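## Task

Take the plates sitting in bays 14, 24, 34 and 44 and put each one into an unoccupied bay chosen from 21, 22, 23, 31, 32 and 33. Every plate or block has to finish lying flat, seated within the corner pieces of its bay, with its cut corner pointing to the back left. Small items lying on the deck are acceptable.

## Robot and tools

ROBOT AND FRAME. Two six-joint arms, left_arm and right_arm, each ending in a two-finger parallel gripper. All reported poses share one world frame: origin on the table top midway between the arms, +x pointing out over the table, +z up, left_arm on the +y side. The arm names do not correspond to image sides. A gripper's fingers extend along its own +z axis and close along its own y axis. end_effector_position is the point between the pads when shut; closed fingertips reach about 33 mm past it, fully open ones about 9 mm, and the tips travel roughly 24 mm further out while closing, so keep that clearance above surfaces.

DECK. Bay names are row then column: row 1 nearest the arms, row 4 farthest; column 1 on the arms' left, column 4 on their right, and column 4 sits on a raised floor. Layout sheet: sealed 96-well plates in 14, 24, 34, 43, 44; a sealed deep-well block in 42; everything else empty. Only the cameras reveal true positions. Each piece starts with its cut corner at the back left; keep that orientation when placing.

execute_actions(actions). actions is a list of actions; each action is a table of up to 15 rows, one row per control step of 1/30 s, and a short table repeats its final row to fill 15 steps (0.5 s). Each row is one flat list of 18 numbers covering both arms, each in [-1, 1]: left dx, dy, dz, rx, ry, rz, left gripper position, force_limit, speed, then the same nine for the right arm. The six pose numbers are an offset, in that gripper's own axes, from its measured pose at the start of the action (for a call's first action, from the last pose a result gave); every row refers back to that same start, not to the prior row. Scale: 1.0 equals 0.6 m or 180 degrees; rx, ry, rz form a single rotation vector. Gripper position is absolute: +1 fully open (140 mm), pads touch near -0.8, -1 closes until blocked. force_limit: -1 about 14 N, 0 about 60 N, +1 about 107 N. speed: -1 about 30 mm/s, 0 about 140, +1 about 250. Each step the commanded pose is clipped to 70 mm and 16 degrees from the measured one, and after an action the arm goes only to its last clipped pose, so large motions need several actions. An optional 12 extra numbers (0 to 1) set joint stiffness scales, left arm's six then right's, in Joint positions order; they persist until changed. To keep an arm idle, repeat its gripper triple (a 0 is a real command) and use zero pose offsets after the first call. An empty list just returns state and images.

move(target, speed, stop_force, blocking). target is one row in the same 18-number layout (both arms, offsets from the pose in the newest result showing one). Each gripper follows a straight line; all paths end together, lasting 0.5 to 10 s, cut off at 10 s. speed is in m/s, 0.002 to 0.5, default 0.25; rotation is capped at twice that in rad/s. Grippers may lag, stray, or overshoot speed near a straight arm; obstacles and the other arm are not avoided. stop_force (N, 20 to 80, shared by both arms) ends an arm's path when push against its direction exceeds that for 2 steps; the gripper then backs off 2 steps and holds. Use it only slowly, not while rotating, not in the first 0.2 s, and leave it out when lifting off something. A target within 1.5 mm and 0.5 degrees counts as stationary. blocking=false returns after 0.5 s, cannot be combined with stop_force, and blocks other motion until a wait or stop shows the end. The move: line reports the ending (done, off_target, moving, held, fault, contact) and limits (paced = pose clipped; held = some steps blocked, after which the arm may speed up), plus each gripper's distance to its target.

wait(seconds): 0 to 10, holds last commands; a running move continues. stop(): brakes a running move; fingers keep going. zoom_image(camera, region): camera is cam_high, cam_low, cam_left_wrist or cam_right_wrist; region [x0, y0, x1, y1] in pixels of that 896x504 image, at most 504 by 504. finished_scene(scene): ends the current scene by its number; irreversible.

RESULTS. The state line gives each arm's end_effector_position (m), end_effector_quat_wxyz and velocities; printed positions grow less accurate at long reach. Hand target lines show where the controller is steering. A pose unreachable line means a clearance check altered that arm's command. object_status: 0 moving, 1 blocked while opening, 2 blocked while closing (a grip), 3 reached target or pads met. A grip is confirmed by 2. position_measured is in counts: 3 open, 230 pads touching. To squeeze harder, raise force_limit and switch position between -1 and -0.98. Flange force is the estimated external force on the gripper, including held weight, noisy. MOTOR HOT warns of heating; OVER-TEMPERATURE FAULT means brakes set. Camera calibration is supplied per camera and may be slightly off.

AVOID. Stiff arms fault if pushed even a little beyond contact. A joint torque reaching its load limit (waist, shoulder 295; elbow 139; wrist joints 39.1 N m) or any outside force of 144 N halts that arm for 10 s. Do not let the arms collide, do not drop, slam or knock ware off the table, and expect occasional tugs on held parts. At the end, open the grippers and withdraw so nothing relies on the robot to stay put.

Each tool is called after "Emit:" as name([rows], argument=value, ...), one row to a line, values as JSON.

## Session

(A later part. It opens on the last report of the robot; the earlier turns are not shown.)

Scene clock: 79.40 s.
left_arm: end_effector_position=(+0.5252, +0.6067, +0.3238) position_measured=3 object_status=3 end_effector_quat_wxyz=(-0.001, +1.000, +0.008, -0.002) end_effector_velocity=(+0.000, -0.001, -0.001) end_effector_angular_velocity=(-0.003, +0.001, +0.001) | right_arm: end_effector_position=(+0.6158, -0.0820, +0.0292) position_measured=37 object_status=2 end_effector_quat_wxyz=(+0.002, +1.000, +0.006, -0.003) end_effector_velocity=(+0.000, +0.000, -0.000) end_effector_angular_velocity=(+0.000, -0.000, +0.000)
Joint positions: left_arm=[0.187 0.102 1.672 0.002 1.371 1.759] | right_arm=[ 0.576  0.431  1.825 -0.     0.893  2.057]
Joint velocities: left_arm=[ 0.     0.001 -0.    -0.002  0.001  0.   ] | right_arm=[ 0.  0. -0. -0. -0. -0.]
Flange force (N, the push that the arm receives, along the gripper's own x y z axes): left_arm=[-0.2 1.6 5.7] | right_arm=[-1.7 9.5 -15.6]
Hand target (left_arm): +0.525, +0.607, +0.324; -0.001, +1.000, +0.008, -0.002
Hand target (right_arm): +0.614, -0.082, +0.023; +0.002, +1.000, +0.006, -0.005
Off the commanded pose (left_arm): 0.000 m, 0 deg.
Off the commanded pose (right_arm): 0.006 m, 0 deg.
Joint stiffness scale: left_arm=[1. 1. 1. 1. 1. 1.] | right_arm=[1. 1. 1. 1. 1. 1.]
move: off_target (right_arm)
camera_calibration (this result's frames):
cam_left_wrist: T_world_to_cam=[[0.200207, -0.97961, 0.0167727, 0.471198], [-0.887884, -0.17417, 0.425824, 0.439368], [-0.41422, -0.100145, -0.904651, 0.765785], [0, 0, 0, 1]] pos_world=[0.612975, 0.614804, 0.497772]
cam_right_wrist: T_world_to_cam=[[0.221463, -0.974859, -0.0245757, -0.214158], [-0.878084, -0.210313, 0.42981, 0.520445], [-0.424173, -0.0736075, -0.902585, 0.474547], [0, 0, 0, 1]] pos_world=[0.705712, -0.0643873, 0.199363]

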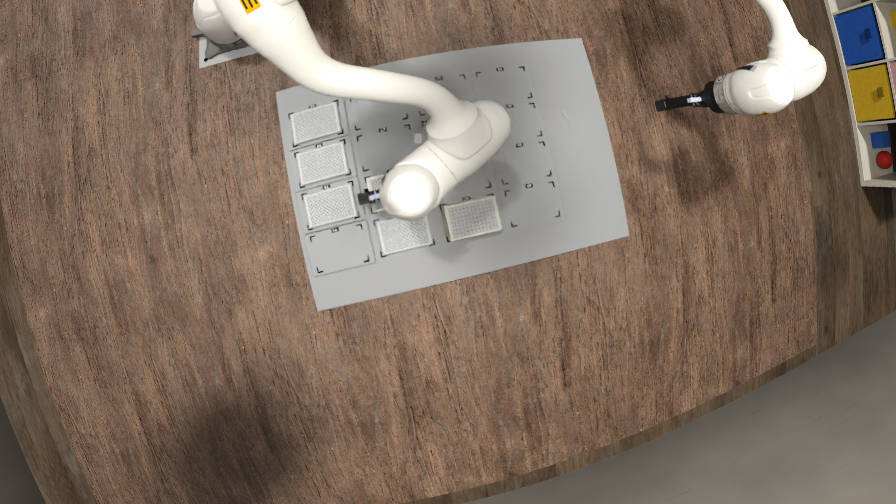

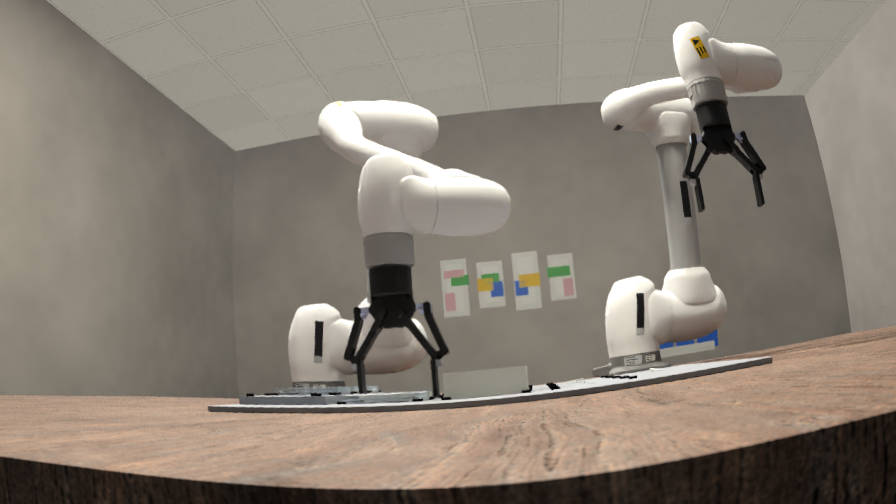

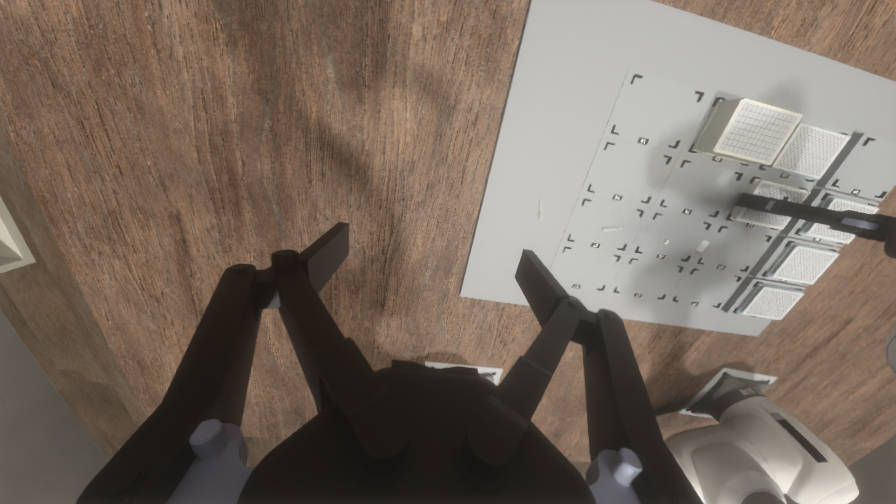

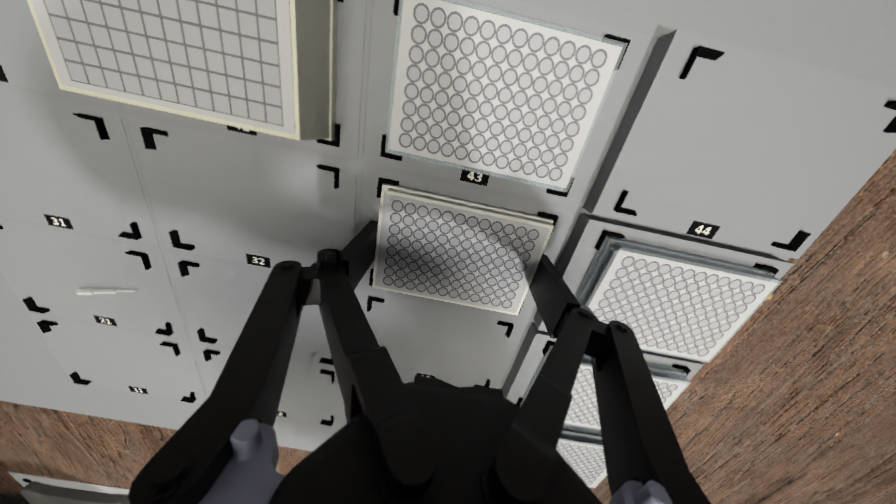

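Emit:
move(target=[0,0,0,0,0,0,1,0,0,0,0,0,0,0,0,0.9,0,-0.3])

Emit:
move(target=[0,0,0,0,0,0,1,0,0,0,0,-0.068,0,0.002,0,0.9,0,-0.3], speed=0.15)

Emit:
move(target=[0,0,0,0,0,0,1,0,0,0,0.279,0.01,0,0,-0.002,1,0,-0.3], speed=0.3)

Emit:
zoom_image(camera="cam_right_wrist", region=[320, 130, 620, 340])

Scene clock: 84.37 s.
left_arm: end_effector_position=(+0.5252, +0.6067, +0.3238) position_measured=3 object_status=3 end_effector_quat_wxyz=(-0.001, +1.000, +0.008, -0.002) end_effector_velocity=(-0.000, +0.000, -0.001) end_effector_angular_velocity=(+0.001, +0.002, -0.001) | right_arm: end_effector_position=(+0.6158, -0.0820, +0.0292) position_measured=16 object_status=3 end_effector_quat_wxyz=(+0.002, +1.000, +0.006, -0.003) end_effector_velocity=(-0.000, -0.001, -0.000) end_effector_angular_velocity=(-0.001, +0.000, +0.000)
Joint positions: left_arm=[0.187 0.102 1.672 0.002 1.371 1.759] | right_arm=[ 0.576  0.431  1.825 -0.     0.893  2.057]
Joint velocities: left_arm=[-0.     0.001 -0.     0.001  0.001  0.   ] | right_arm=[-0.    -0.     0.001 -0.001 -0.    -0.   ]
Flange force (N, the push that the arm receives, along the gripper's own x y z axes): left_arm=[-0.3 1.8 5.1] | right_arm=[0.5 5.1 1.6]
Hand target (left_arm): +0.525, +0.607, +0.324; -0.001, +1.000, +0.008, -0.002
Hand target (right_arm): +0.616, -0.082, +0.029; +0.002, +1.000, +0.006, -0.003
Off the commanded pose (left_arm): 0.000 m, 0 deg.
Off the commanded pose (right_arm): 0.000 m, 0 deg.
Joint stiffness scale: left_arm=[1. 1. 1. 1. 1. 1.] | right_arm=[1. 1. 1. 1. 1. 1.]
move: done
camera_calibration (this result's frames):
cam_left_wrist: T_world_to_cam=[[0.200207, -0.97961, 0.0167726, 0.471198], [-0.887885, -0.17417, 0.425824, 0.439368], [-0.41422, -0.100145, -0.904651, 0.765785], [0, 0, 0, 1]] pos_world=[0.612975, 0.614804, 0.497772]
cam_right_wrist: T_world_to_cam=[[0.221463, -0.974859, -0.0245802, -0.214156], [-0.87809, -0.210316, 0.429796, 0.520455], [-0.42416, -0.0736001, -0.902592, 0.47454], [0, 0, 0, 1]] pos_world=[0.705715, -0.064386, 0.199362]

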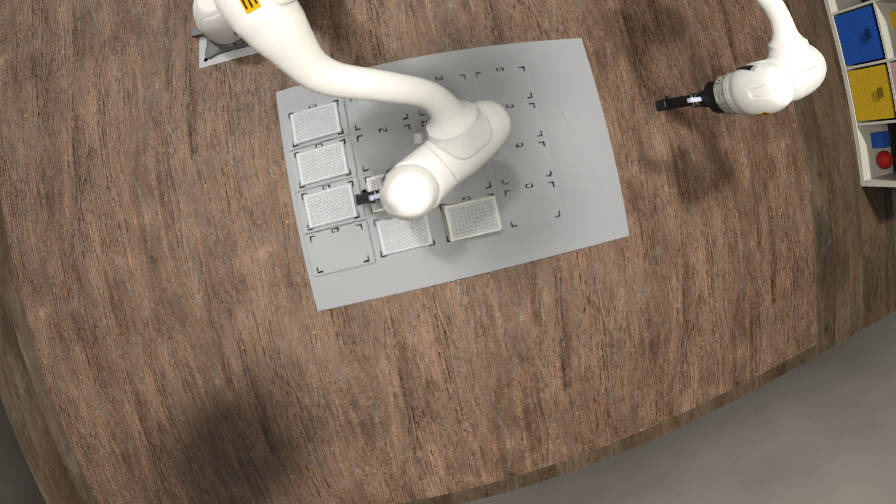

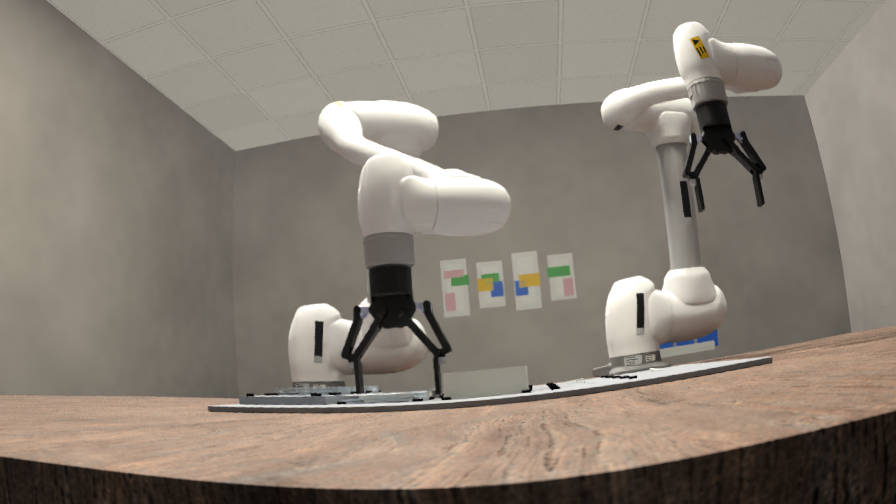

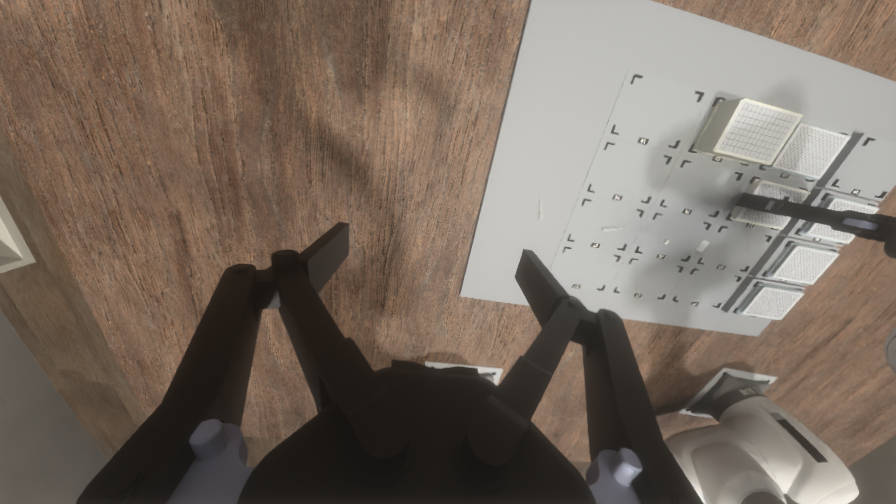

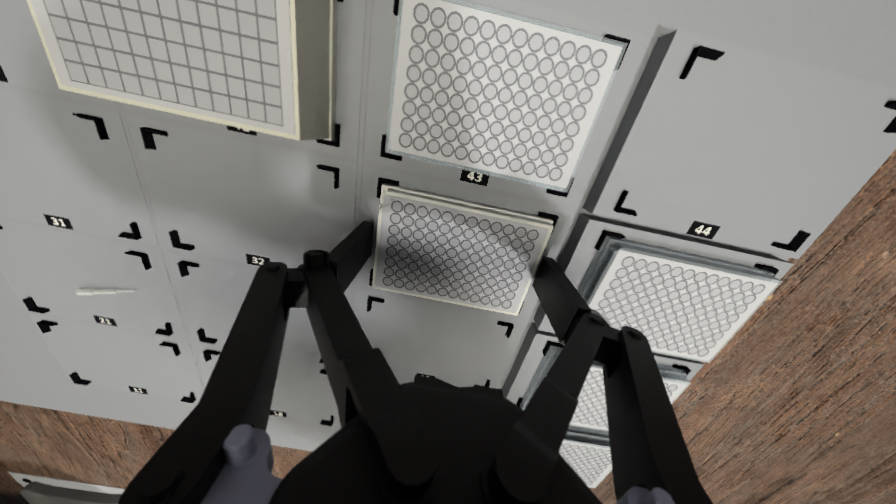

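Scene clock: 85.23 s.
left_arm: end_effector_position=(+0.5252, +0.6067, +0.3238) position_measured=3 object_status=3 end_effector_quat_wxyz=(-0.001, +1.000, +0.008, -0.002) end_effector_velocity=(+0.000, +0.000, -0.001) end_effector_angular_velocity=(-0.000, +0.002, +0.001) | right_arm: end_effector_position=(+0.6155, -0.0824, +0.0659) position_measured=16 object_status=3 end_effector_quat_wxyz=(+0.001, +1.000, +0.006, -0.002) end_effector_velocity=(+0.001, -0.001, +0.002) end_effector_angular_velocity=(-0.002, -0.000, +0.001)
Joint positions: left_arm=[0.187 0.102 1.672 0.002 1.371 1.759] | right_arm=[ 0.576  0.392  1.804 -0.001  0.95   2.057]
Joint velocities: left_arm=[ 0.     0.001  0.     0.     0.    -0.001] | right_arm=[-0.    -0.001 -0.002 -0.002  0.004  0.   ]
Flange force (N, the push that the arm receives, along the gripper's own x y z axes): left_arm=[1.0 1.8 5.8] | right_arm=[3.3 7.1 1.7]
Hand target (left_arm): +0.525, +0.607, +0.324; -0.001, +1.000, +0.008, -0.002
Hand target (right_arm): +0.616, -0.082, +0.070; +0.002, +1.000, +0.006, -0.000
Off the commanded pose (left_arm): 0.000 m, 0 deg.
Off the commanded pose (right_arm): 0.004 m, 0 deg.
Joint stiffness scale: left_arm=[1. 1. 1. 1. 1. 1.] | right_arm=[1. 1. 1. 1. 1. 1.]
move: off_target (right_arm)
camera_calibration (this result's frames):
cam_left_wrist: T_world_to_cam=[[0.200207, -0.97961, 0.0167725, 0.471198], [-0.887884, -0.17417, 0.425824, 0.439368], [-0.41422, -0.100145, -0.904651, 0.765785], [0, 0, 0, 1]] pos_world=[0.612975, 0.614804, 0.497772]
cam_right_wrist: T_world_to_cam=[[0.221956, -0.974735, -0.0250446, -0.213816], [-0.879574, -0.21124, 0.426294, 0.50546], [-0.420814, -0.0725898, -0.904238, 0.505653], [0, 0, 0, 1]] pos_world=[0.704834, -0.0649358, 0.236401]

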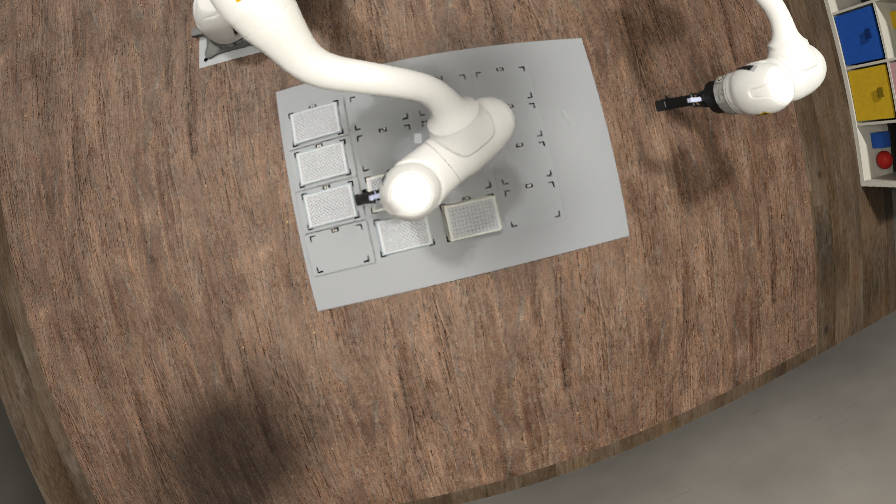

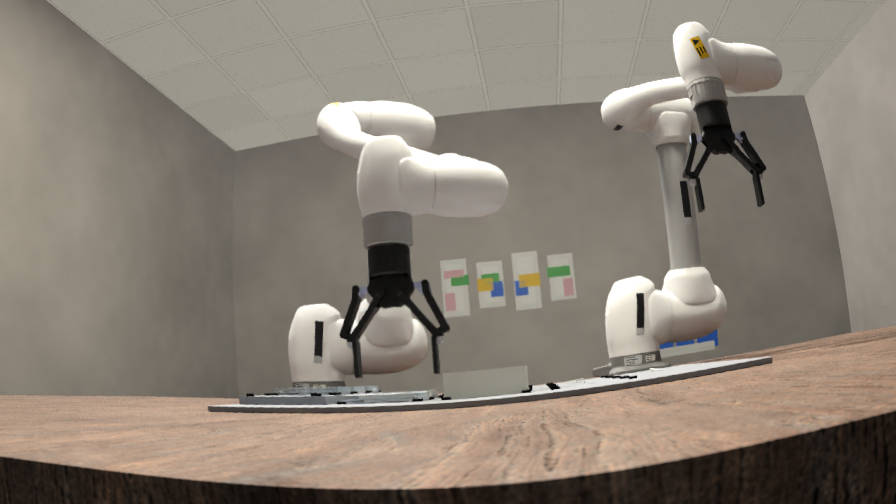

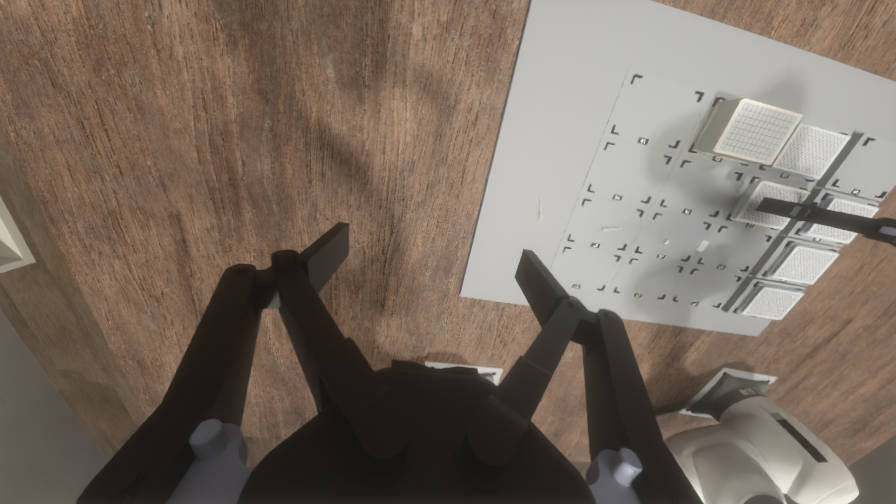

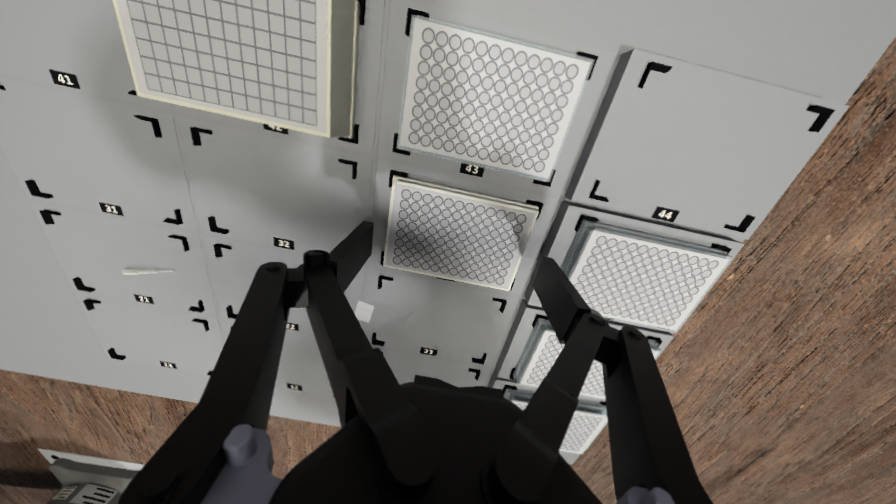

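Scene clock: 86.43 s.
left_arm: end_effector_position=(+0.5252, +0.6067, +0.3238) position_measured=3 object_status=3 end_effector_quat_wxyz=(-0.001, +1.000, +0.008, -0.002) end_effector_velocity=(-0.000, -0.000, -0.000) end_effector_angular_velocity=(+0.000, +0.001, -0.001) | right_arm: end_effector_position=(+0.6174, -0.2491, +0.0597) position_measured=3 object_status=3 end_effector_quat_wxyz=(+0.003, +1.000, +0.006, -0.004) end_effector_velocity=(-0.000, -0.002, -0.000) end_effector_angular_velocity=(+0.000, +0.000, +0.002)
Joint positions: left_arm=[0.187 0.102 1.672 0.002 1.371 1.759] | right_arm=[ 0.339  0.308  1.941 -0.004  0.901  1.821]
Joint velocities: left_arm=[-0.001  0.     0.     0.     0.    -0.   ] | right_arm=[-0.004 -0.001  0.002 -0.    -0.001 -0.005]
Flange force (N, the push that the arm receives, along the gripper's own x y z axes): left_arm=[0.1 2.9 5.4] | right_arm=[-0.1 6.9 2.4]
Hand target (left_arm): +0.525, +0.607, +0.324; -0.001, +1.000, +0.008, -0.002
Hand target (right_arm): +0.617, -0.250, +0.060; +0.002, +1.000, +0.009, -0.002
Off the commanded pose (left_arm): 0.000 m, 0 deg.
Off the commanded pose (right_arm): 0.001 m, 0 deg.
Joint stiffness scale: left_arm=[1. 1. 1. 1. 1. 1.] | right_arm=[1. 1. 1. 1. 1. 1.]
move: done
camera_calibration (this result's frames):
cam_left_wrist: T_world_to_cam=[[0.200207, -0.97961, 0.0167727, 0.471198], [-0.887885, -0.17417, 0.425824, 0.439368], [-0.41422, -0.100145, -0.904651, 0.765785], [0, 0, 0, 1]] pos_world=[0.612975, 0.614804, 0.497772]
cam_right_wrist: T_world_to_cam=[[0.222253, -0.974699, -0.0237745, -0.377163], [-0.877385, -0.210579, 0.431106, 0.473058], [-0.425205, -0.0749553, -0.901988, 0.490722], [0, 0, 0, 1]] pos_world=[0.707537, -0.231222, 0.22972]

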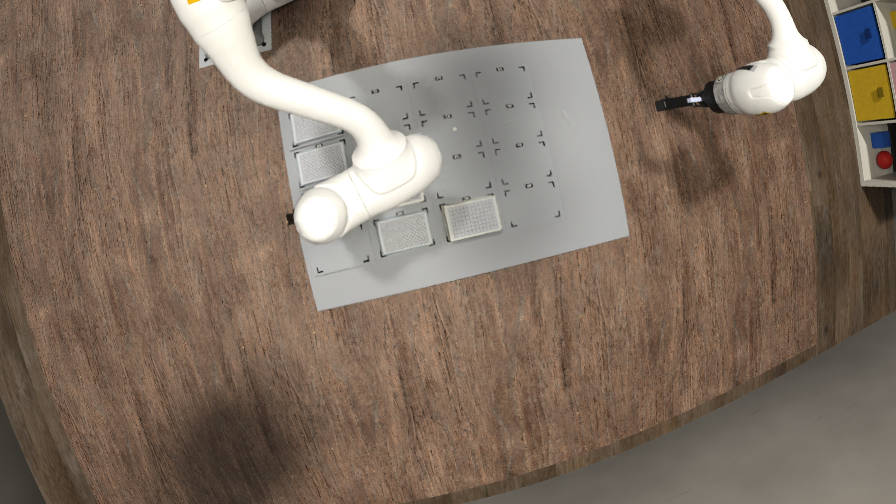

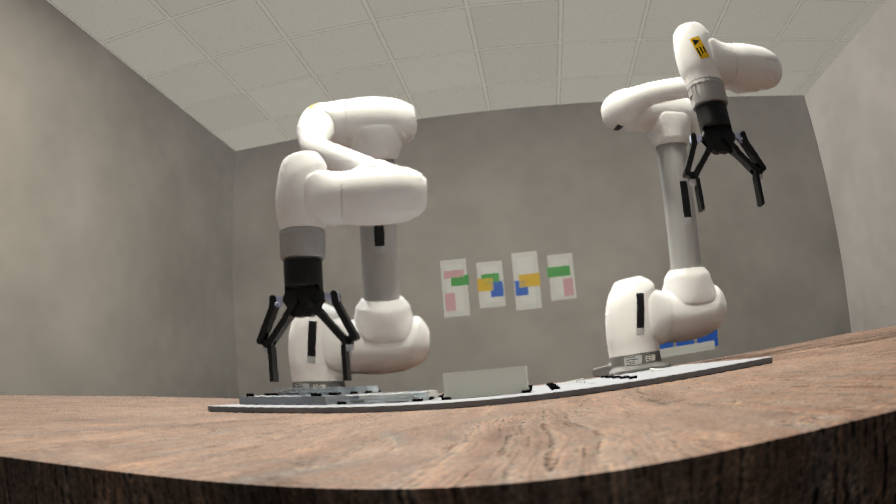

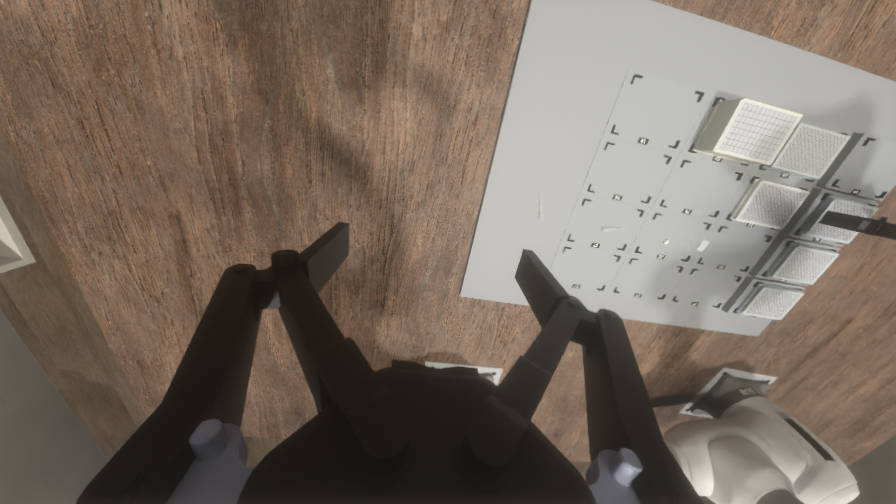

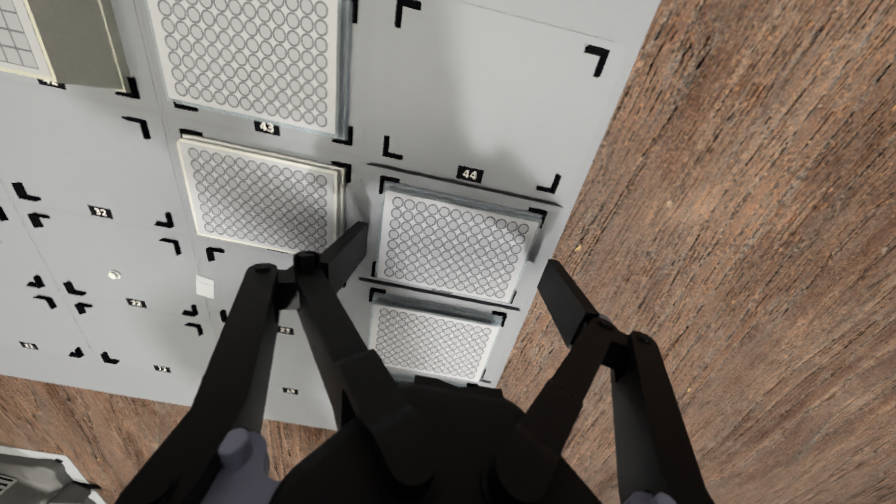

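Region (320, 130, 620, 340) of cam_right_wrist's 896x504 image, scaled by 1.680, with more detail than that image has; it fills the top 353 rows of this view, and the rest is white.

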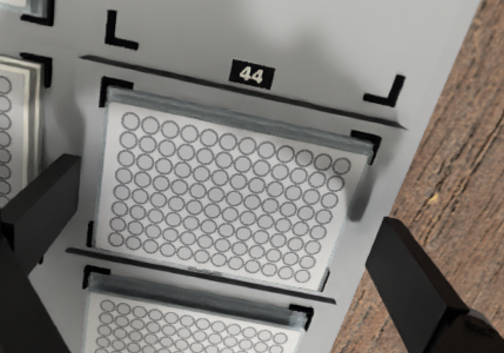

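Emit:
move(target=[0,0,0,0,0,0,1,0,0,-0.005,-0.007,0.032,0,0.001,0,1,0,-0.3], speed=0.04)

Emit:
zoom_image(camera="cam_right_wrist", region=[320, 130, 620, 340])

Scene clock: 91.97 s.
left_arm: end_effector_position=(+0.5252, +0.6067, +0.3238) position_measured=3 object_status=3 end_effector_quat_wxyz=(-0.001, +1.000, +0.008, -0.002) end_effector_velocity=(-0.000, -0.001, -0.000) end_effector_angular_velocity=(-0.002, +0.000, +0.001) | right_arm: end_effector_position=(+0.6154, -0.2454, +0.0443) position_measured=3 object_status=3 end_effector_quat_wxyz=(+0.002, +1.000, +0.009, -0.002) end_effector_velocity=(+0.000, +0.001, -0.002) end_effector_angular_velocity=(-0.000, -0.002, +0.001)
Joint positions: left_arm=[0.187 0.102 1.672 0.002 1.371 1.759] | right_arm=[ 0.345  0.322  1.957 -0.004  0.867  1.822]
Joint velocities: left_arm=[ 0.     0.     0.    -0.002  0.001  0.   ] | right_arm=[ 0.002  0.002  0.001 -0.001 -0.005  0.001]
Flange force (N, the push that the arm receives, along the gripper's own x y z axes): left_arm=[-0.5 -0.2 5.5] | right_arm=[-2.4 10.2 -1.2]
Hand target (left_arm): +0.525, +0.607, +0.324; -0.001, +1.000, +0.008, -0.002
Hand target (right_arm): +0.614, -0.245, +0.041; +0.003, +1.000, +0.006, -0.003
Off the commanded pose (left_arm): 0.000 m, 0 deg.
Off the commanded pose (right_arm): 0.004 m, 0 deg.
Joint stiffness scale: left_arm=[1. 1. 1. 1. 1. 1.] | right_arm=[1. 1. 1. 1. 1. 1.]
move: off_target (right_arm)
camera_calibration (this result's frames):
cam_left_wrist: T_world_to_cam=[[0.200207, -0.97961, 0.0167727, 0.471198], [-0.887885, -0.174169, 0.425824, 0.439368], [-0.41422, -0.100145, -0.904651, 0.765785], [0, 0, 0, 1]] pos_world=[0.612975, 0.614804, 0.497772]
cam_right_wrist: T_world_to_cam=[[0.227853, -0.973399, -0.0240235, -0.376598], [-0.878127, -0.216087, 0.426848, 0.47802], [-0.420685, -0.0761631, -0.904004, 0.473312], [0, 0, 0, 1]] pos_world=[0.704687, -0.227237, 0.214787]

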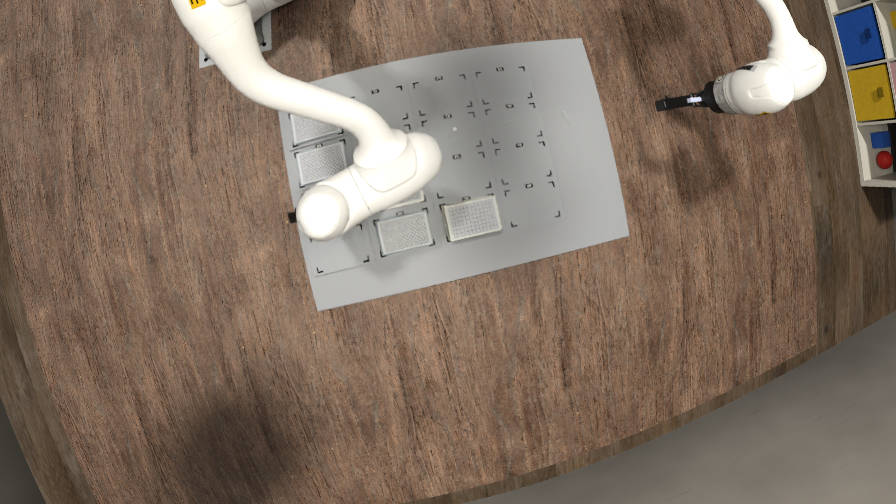

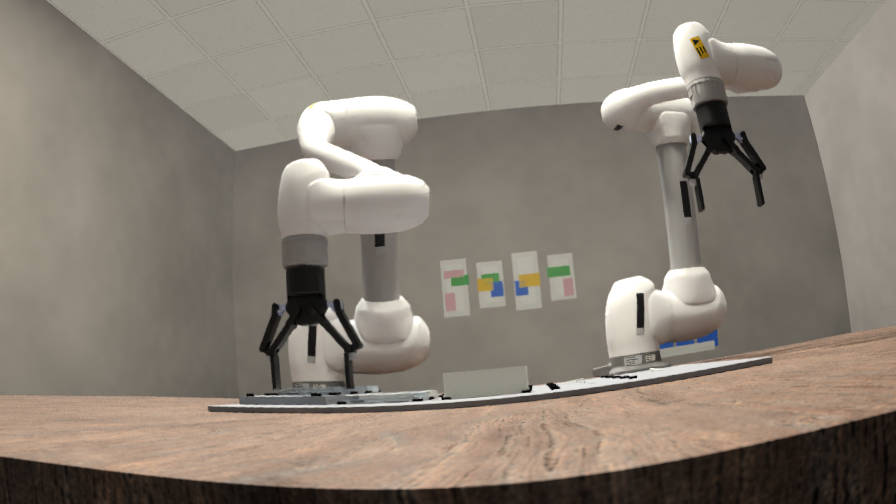

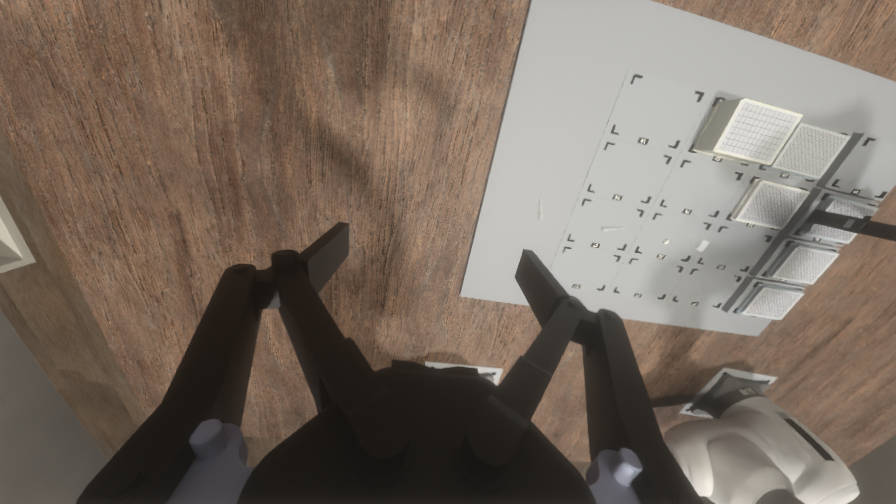

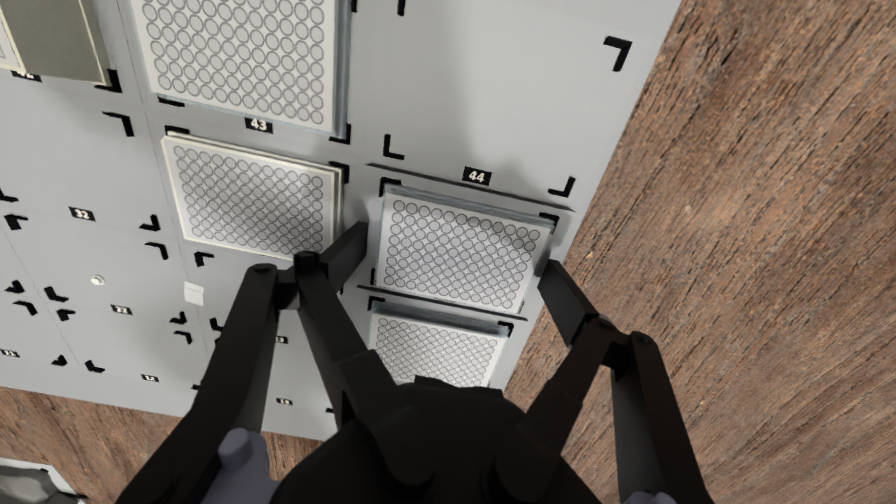

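Region (320, 130, 620, 340) of cam_right_wrist's 896x504 image, scaled by 1.680, with more detail than that image has; it fills the top 353 rows of this view, and the rest is white.

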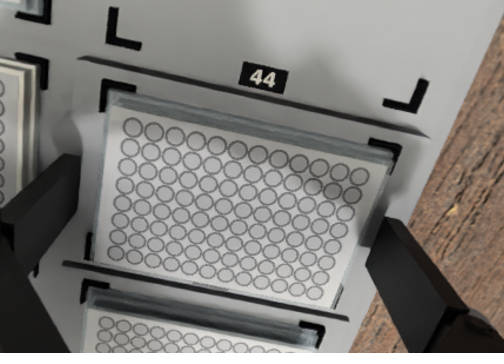

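Adjust y by -1 mm and yaw, then close.

Emit:
move(target=[0,0,0,0,0,0,1,0,0,0,0.003,0,0,0,0.004,1,0,-0.3], speed=0.02)

Emit:
move(target=[0,0,0,0,0,0,1,0,0,0,0,0,0,0,0,-1,0,-0.6])

Emit:
zoom_image(camera="cam_right_wrist", region=[320, 130, 620, 340])

Scene clock: 95.93 s.
left_arm: end_effector_position=(+0.5252, +0.6067, +0.3238) position_measured=3 object_status=3 end_effector_quat_wxyz=(-0.001, +1.000, +0.008, -0.002) end_effector_velocity=(-0.000, -0.000, +0.000) end_effector_angular_velocity=(+0.000, -0.000, -0.000) | right_arm: end_effector_position=(+0.6157, -0.2462, +0.0442) position_measured=3 object_status=3 end_effector_quat_wxyz=(+0.002, +1.000, +0.008, -0.002) end_effector_velocity=(+0.000, -0.001, -0.000) end_effector_angular_velocity=(-0.001, +0.000, -0.004)
Joint positions: left_arm=[0.187 0.102 1.672 0.002 1.371 1.759] | right_arm=[ 0.344  0.323  1.957 -0.004  0.866  1.824]
Joint velocities: left_arm=[-0. -0.  0.  0.  0. -0.] | right_arm=[-0.001  0.     0.    -0.001  0.     0.003]
Flange force (N, the push that the arm receives, along the gripper's own x y z axes): left_arm=[0.6 1.3 5.5] | right_arm=[3.4 10.2 4.5]
Hand target (left_arm): +0.525, +0.607, +0.324; -0.001, +1.000, +0.008, -0.002
Hand target (right_arm): +0.615, -0.247, +0.044; +0.002, +1.000, +0.003, -0.002
Off the commanded pose (left_arm): 0.000 m, 0 deg.
Off the commanded pose (right_arm): 0.001 m, 1 deg.
Joint stiffness scale: left_arm=[1. 1. 1. 1. 1. 1.] | right_arm=[1. 1. 1. 1. 1. 1.]
move: done
camera_calibration (this result's frames):
cam_left_wrist: T_world_to_cam=[[0.200207, -0.97961, 0.0167726, 0.471198], [-0.887884, -0.174169, 0.425824, 0.439368], [-0.41422, -0.100145, -0.904651, 0.765785], [0, 0, 0, 1]] pos_world=[0.612975, 0.614804, 0.497772]
cam_right_wrist: T_world_to_cam=[[0.224827, -0.974102, -0.0240273, -0.375732], [-0.878908, -0.213378, 0.426604, 0.479378], [-0.420683, -0.0747941, -0.90412, 0.473577], [0, 0, 0, 1]] pos_world=[0.705029, -0.228292, 0.214638]

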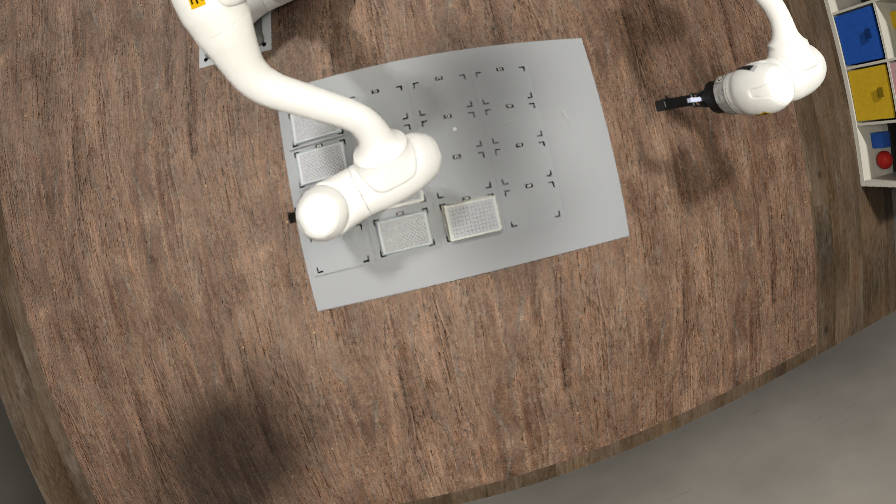

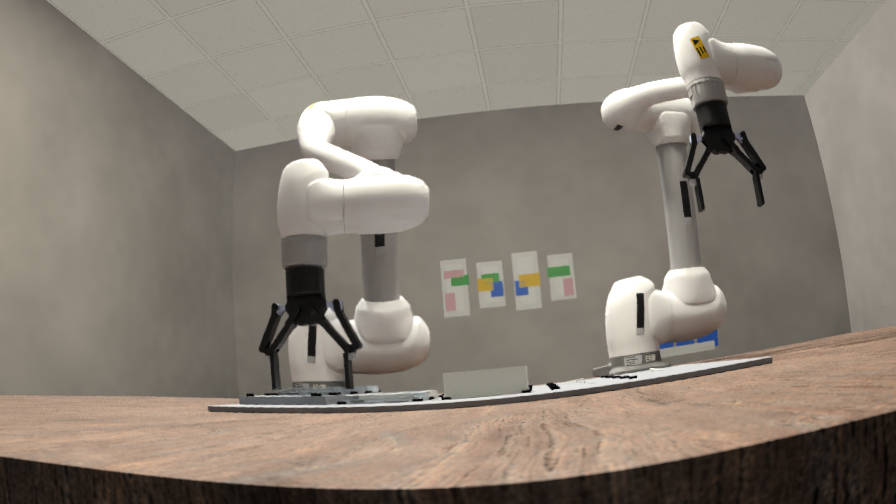

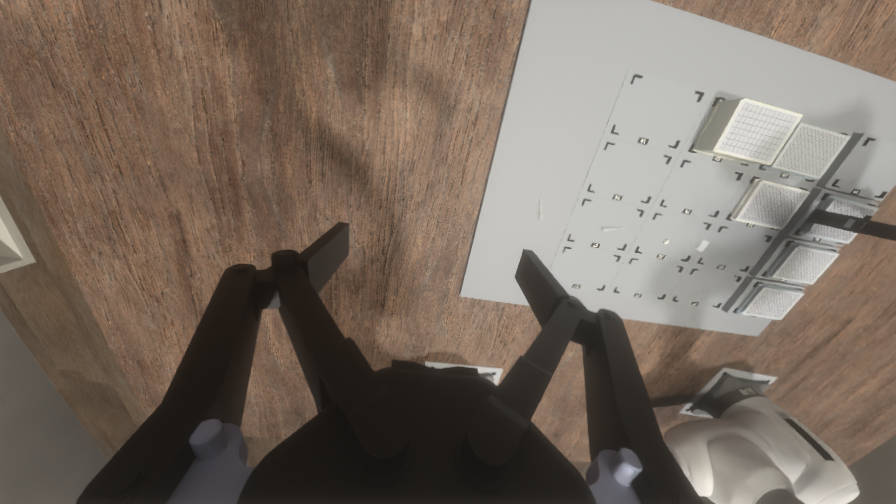

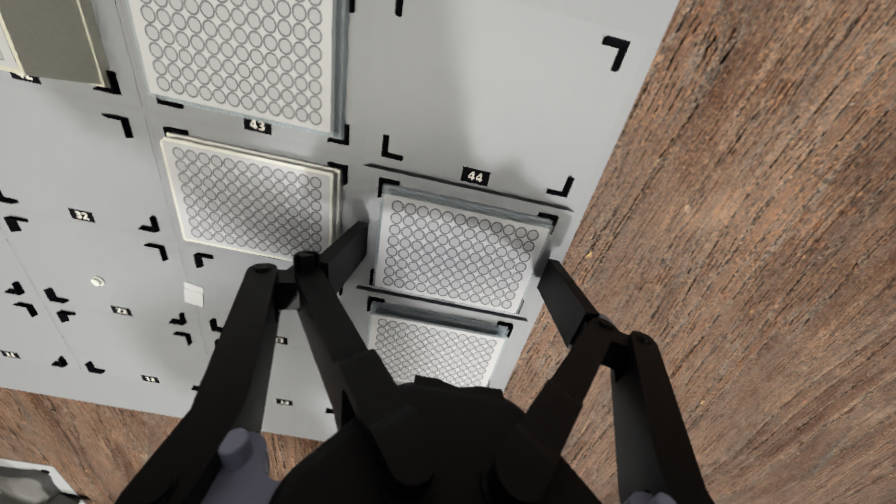

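Scene clock: 96.43 s.
left_arm: end_effector_position=(+0.5252, +0.6067, +0.3238) position_measured=3 object_status=3 end_effector_quat_wxyz=(-0.001, +1.000, +0.008, -0.002) end_effector_velocity=(+0.001, +0.001, -0.002) end_effector_angular_velocity=(+0.002, +0.002, +0.000) | right_arm: end_effector_position=(+0.6160, -0.2461, +0.0448) position_measured=38 object_status=0 end_effector_quat_wxyz=(+0.002, +1.000, +0.008, -0.001) end_effector_velocity=(-0.000, -0.000, -0.000) end_effector_angular_velocity=(+0.000, +0.001, -0.001)
Joint positions: left_arm=[0.187 0.102 1.672 0.002 1.371 1.759] | right_arm=[ 0.344  0.322  1.956 -0.004  0.867  1.824]
Joint velocities: left_arm=[ 0.     0.003 -0.     0.002 -0.001 -0.   ] | right_arm=[-0.001  0.     0.001  0.001 -0.    -0.   ]
Flange force (N, the push that the arm receives, along the gripper's own x y z axes): left_arm=[0.9 0.6 5.9] | right_arm=[-11.9 13.2 -35.4]
Hand target (left_arm): +0.525, +0.607, +0.324; -0.001, +1.000, +0.008, -0.002
Hand target (right_arm): +0.616, -0.246, +0.044; +0.002, +1.000, +0.008, -0.002
Off the commanded pose (left_arm): 0.000 m, 0 deg.
Off the commanded pose (right_arm): 0.001 m, 0 deg.
Joint stiffness scale: left_arm=[1. 1. 1. 1. 1. 1.] | right_arm=[1. 1. 1. 1. 1. 1.]
move: done
camera_calibration (this result's frames):
cam_left_wrist: T_world_to_cam=[[0.200207, -0.97961, 0.0167728, 0.471198], [-0.887885, -0.174169, 0.425824, 0.439368], [-0.41422, -0.100145, -0.904651, 0.765785], [0, 0, 0, 1]] pos_world=[0.612975, 0.614804, 0.497772]
cam_right_wrist: T_world_to_cam=[[0.224802, -0.974107, -0.0240563, -0.375697], [-0.879233, -0.213425, 0.425909, 0.47958], [-0.420015, -0.074594, -0.904446, 0.473927], [0, 0, 0, 1]] pos_world=[0.705177, -0.228262, 0.215347]

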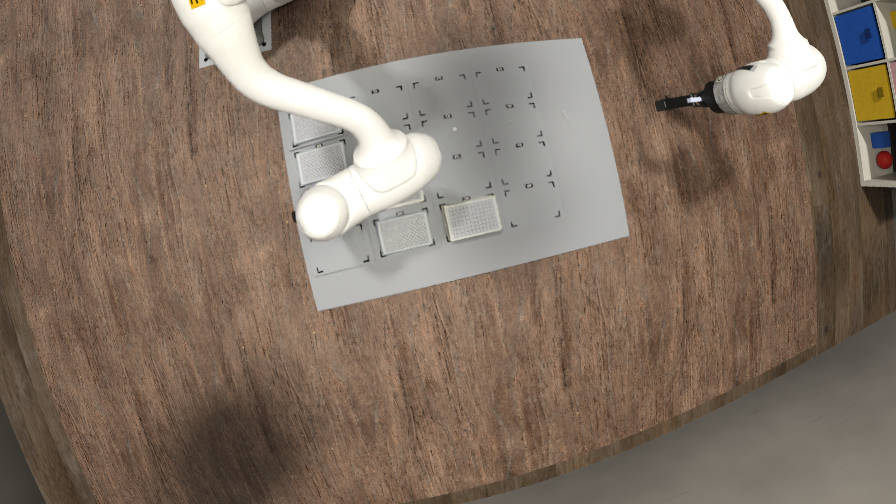

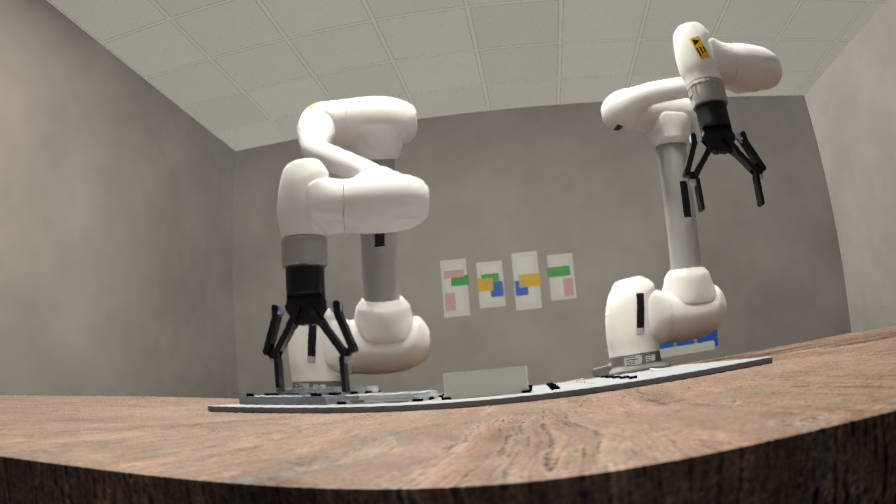

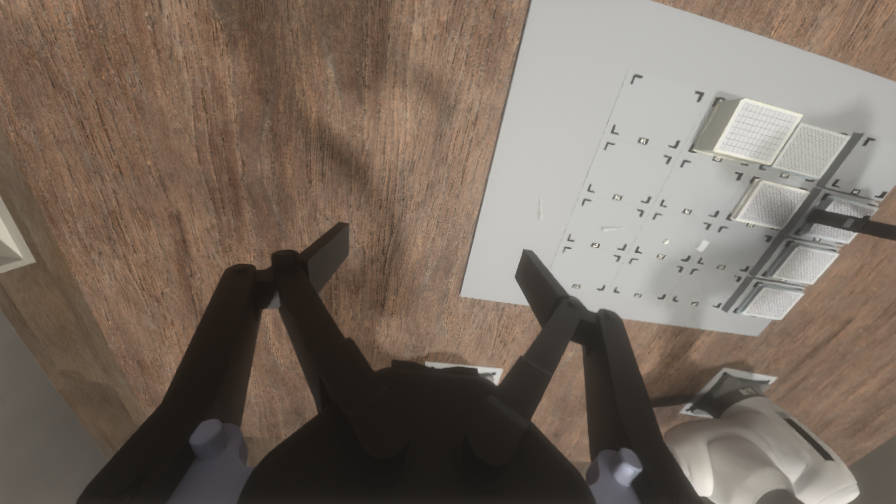

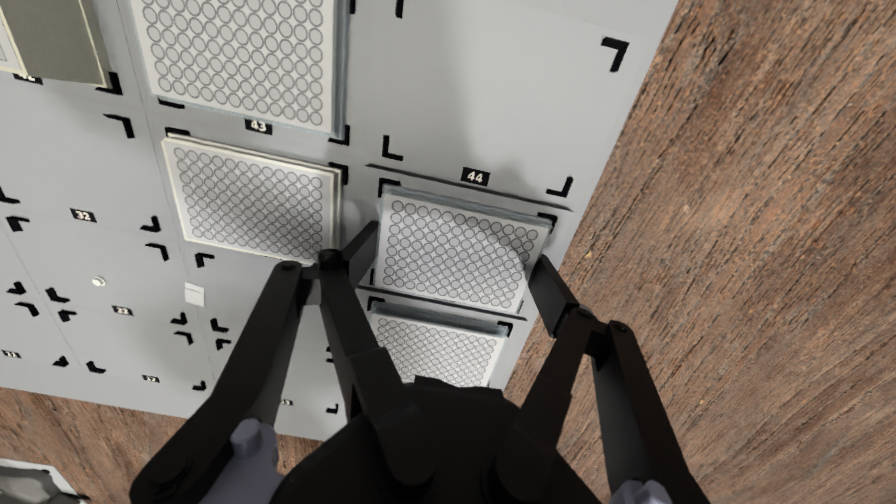

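Region (320, 130, 620, 340) of cam_right_wrist's 896x504 image, scaled by 1.680, with more detail than that image has; it fills the top 353 rows of this view, and the rest is white.

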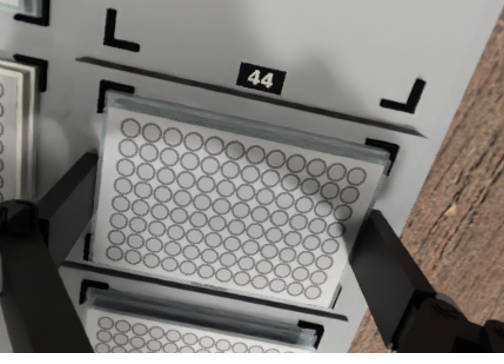

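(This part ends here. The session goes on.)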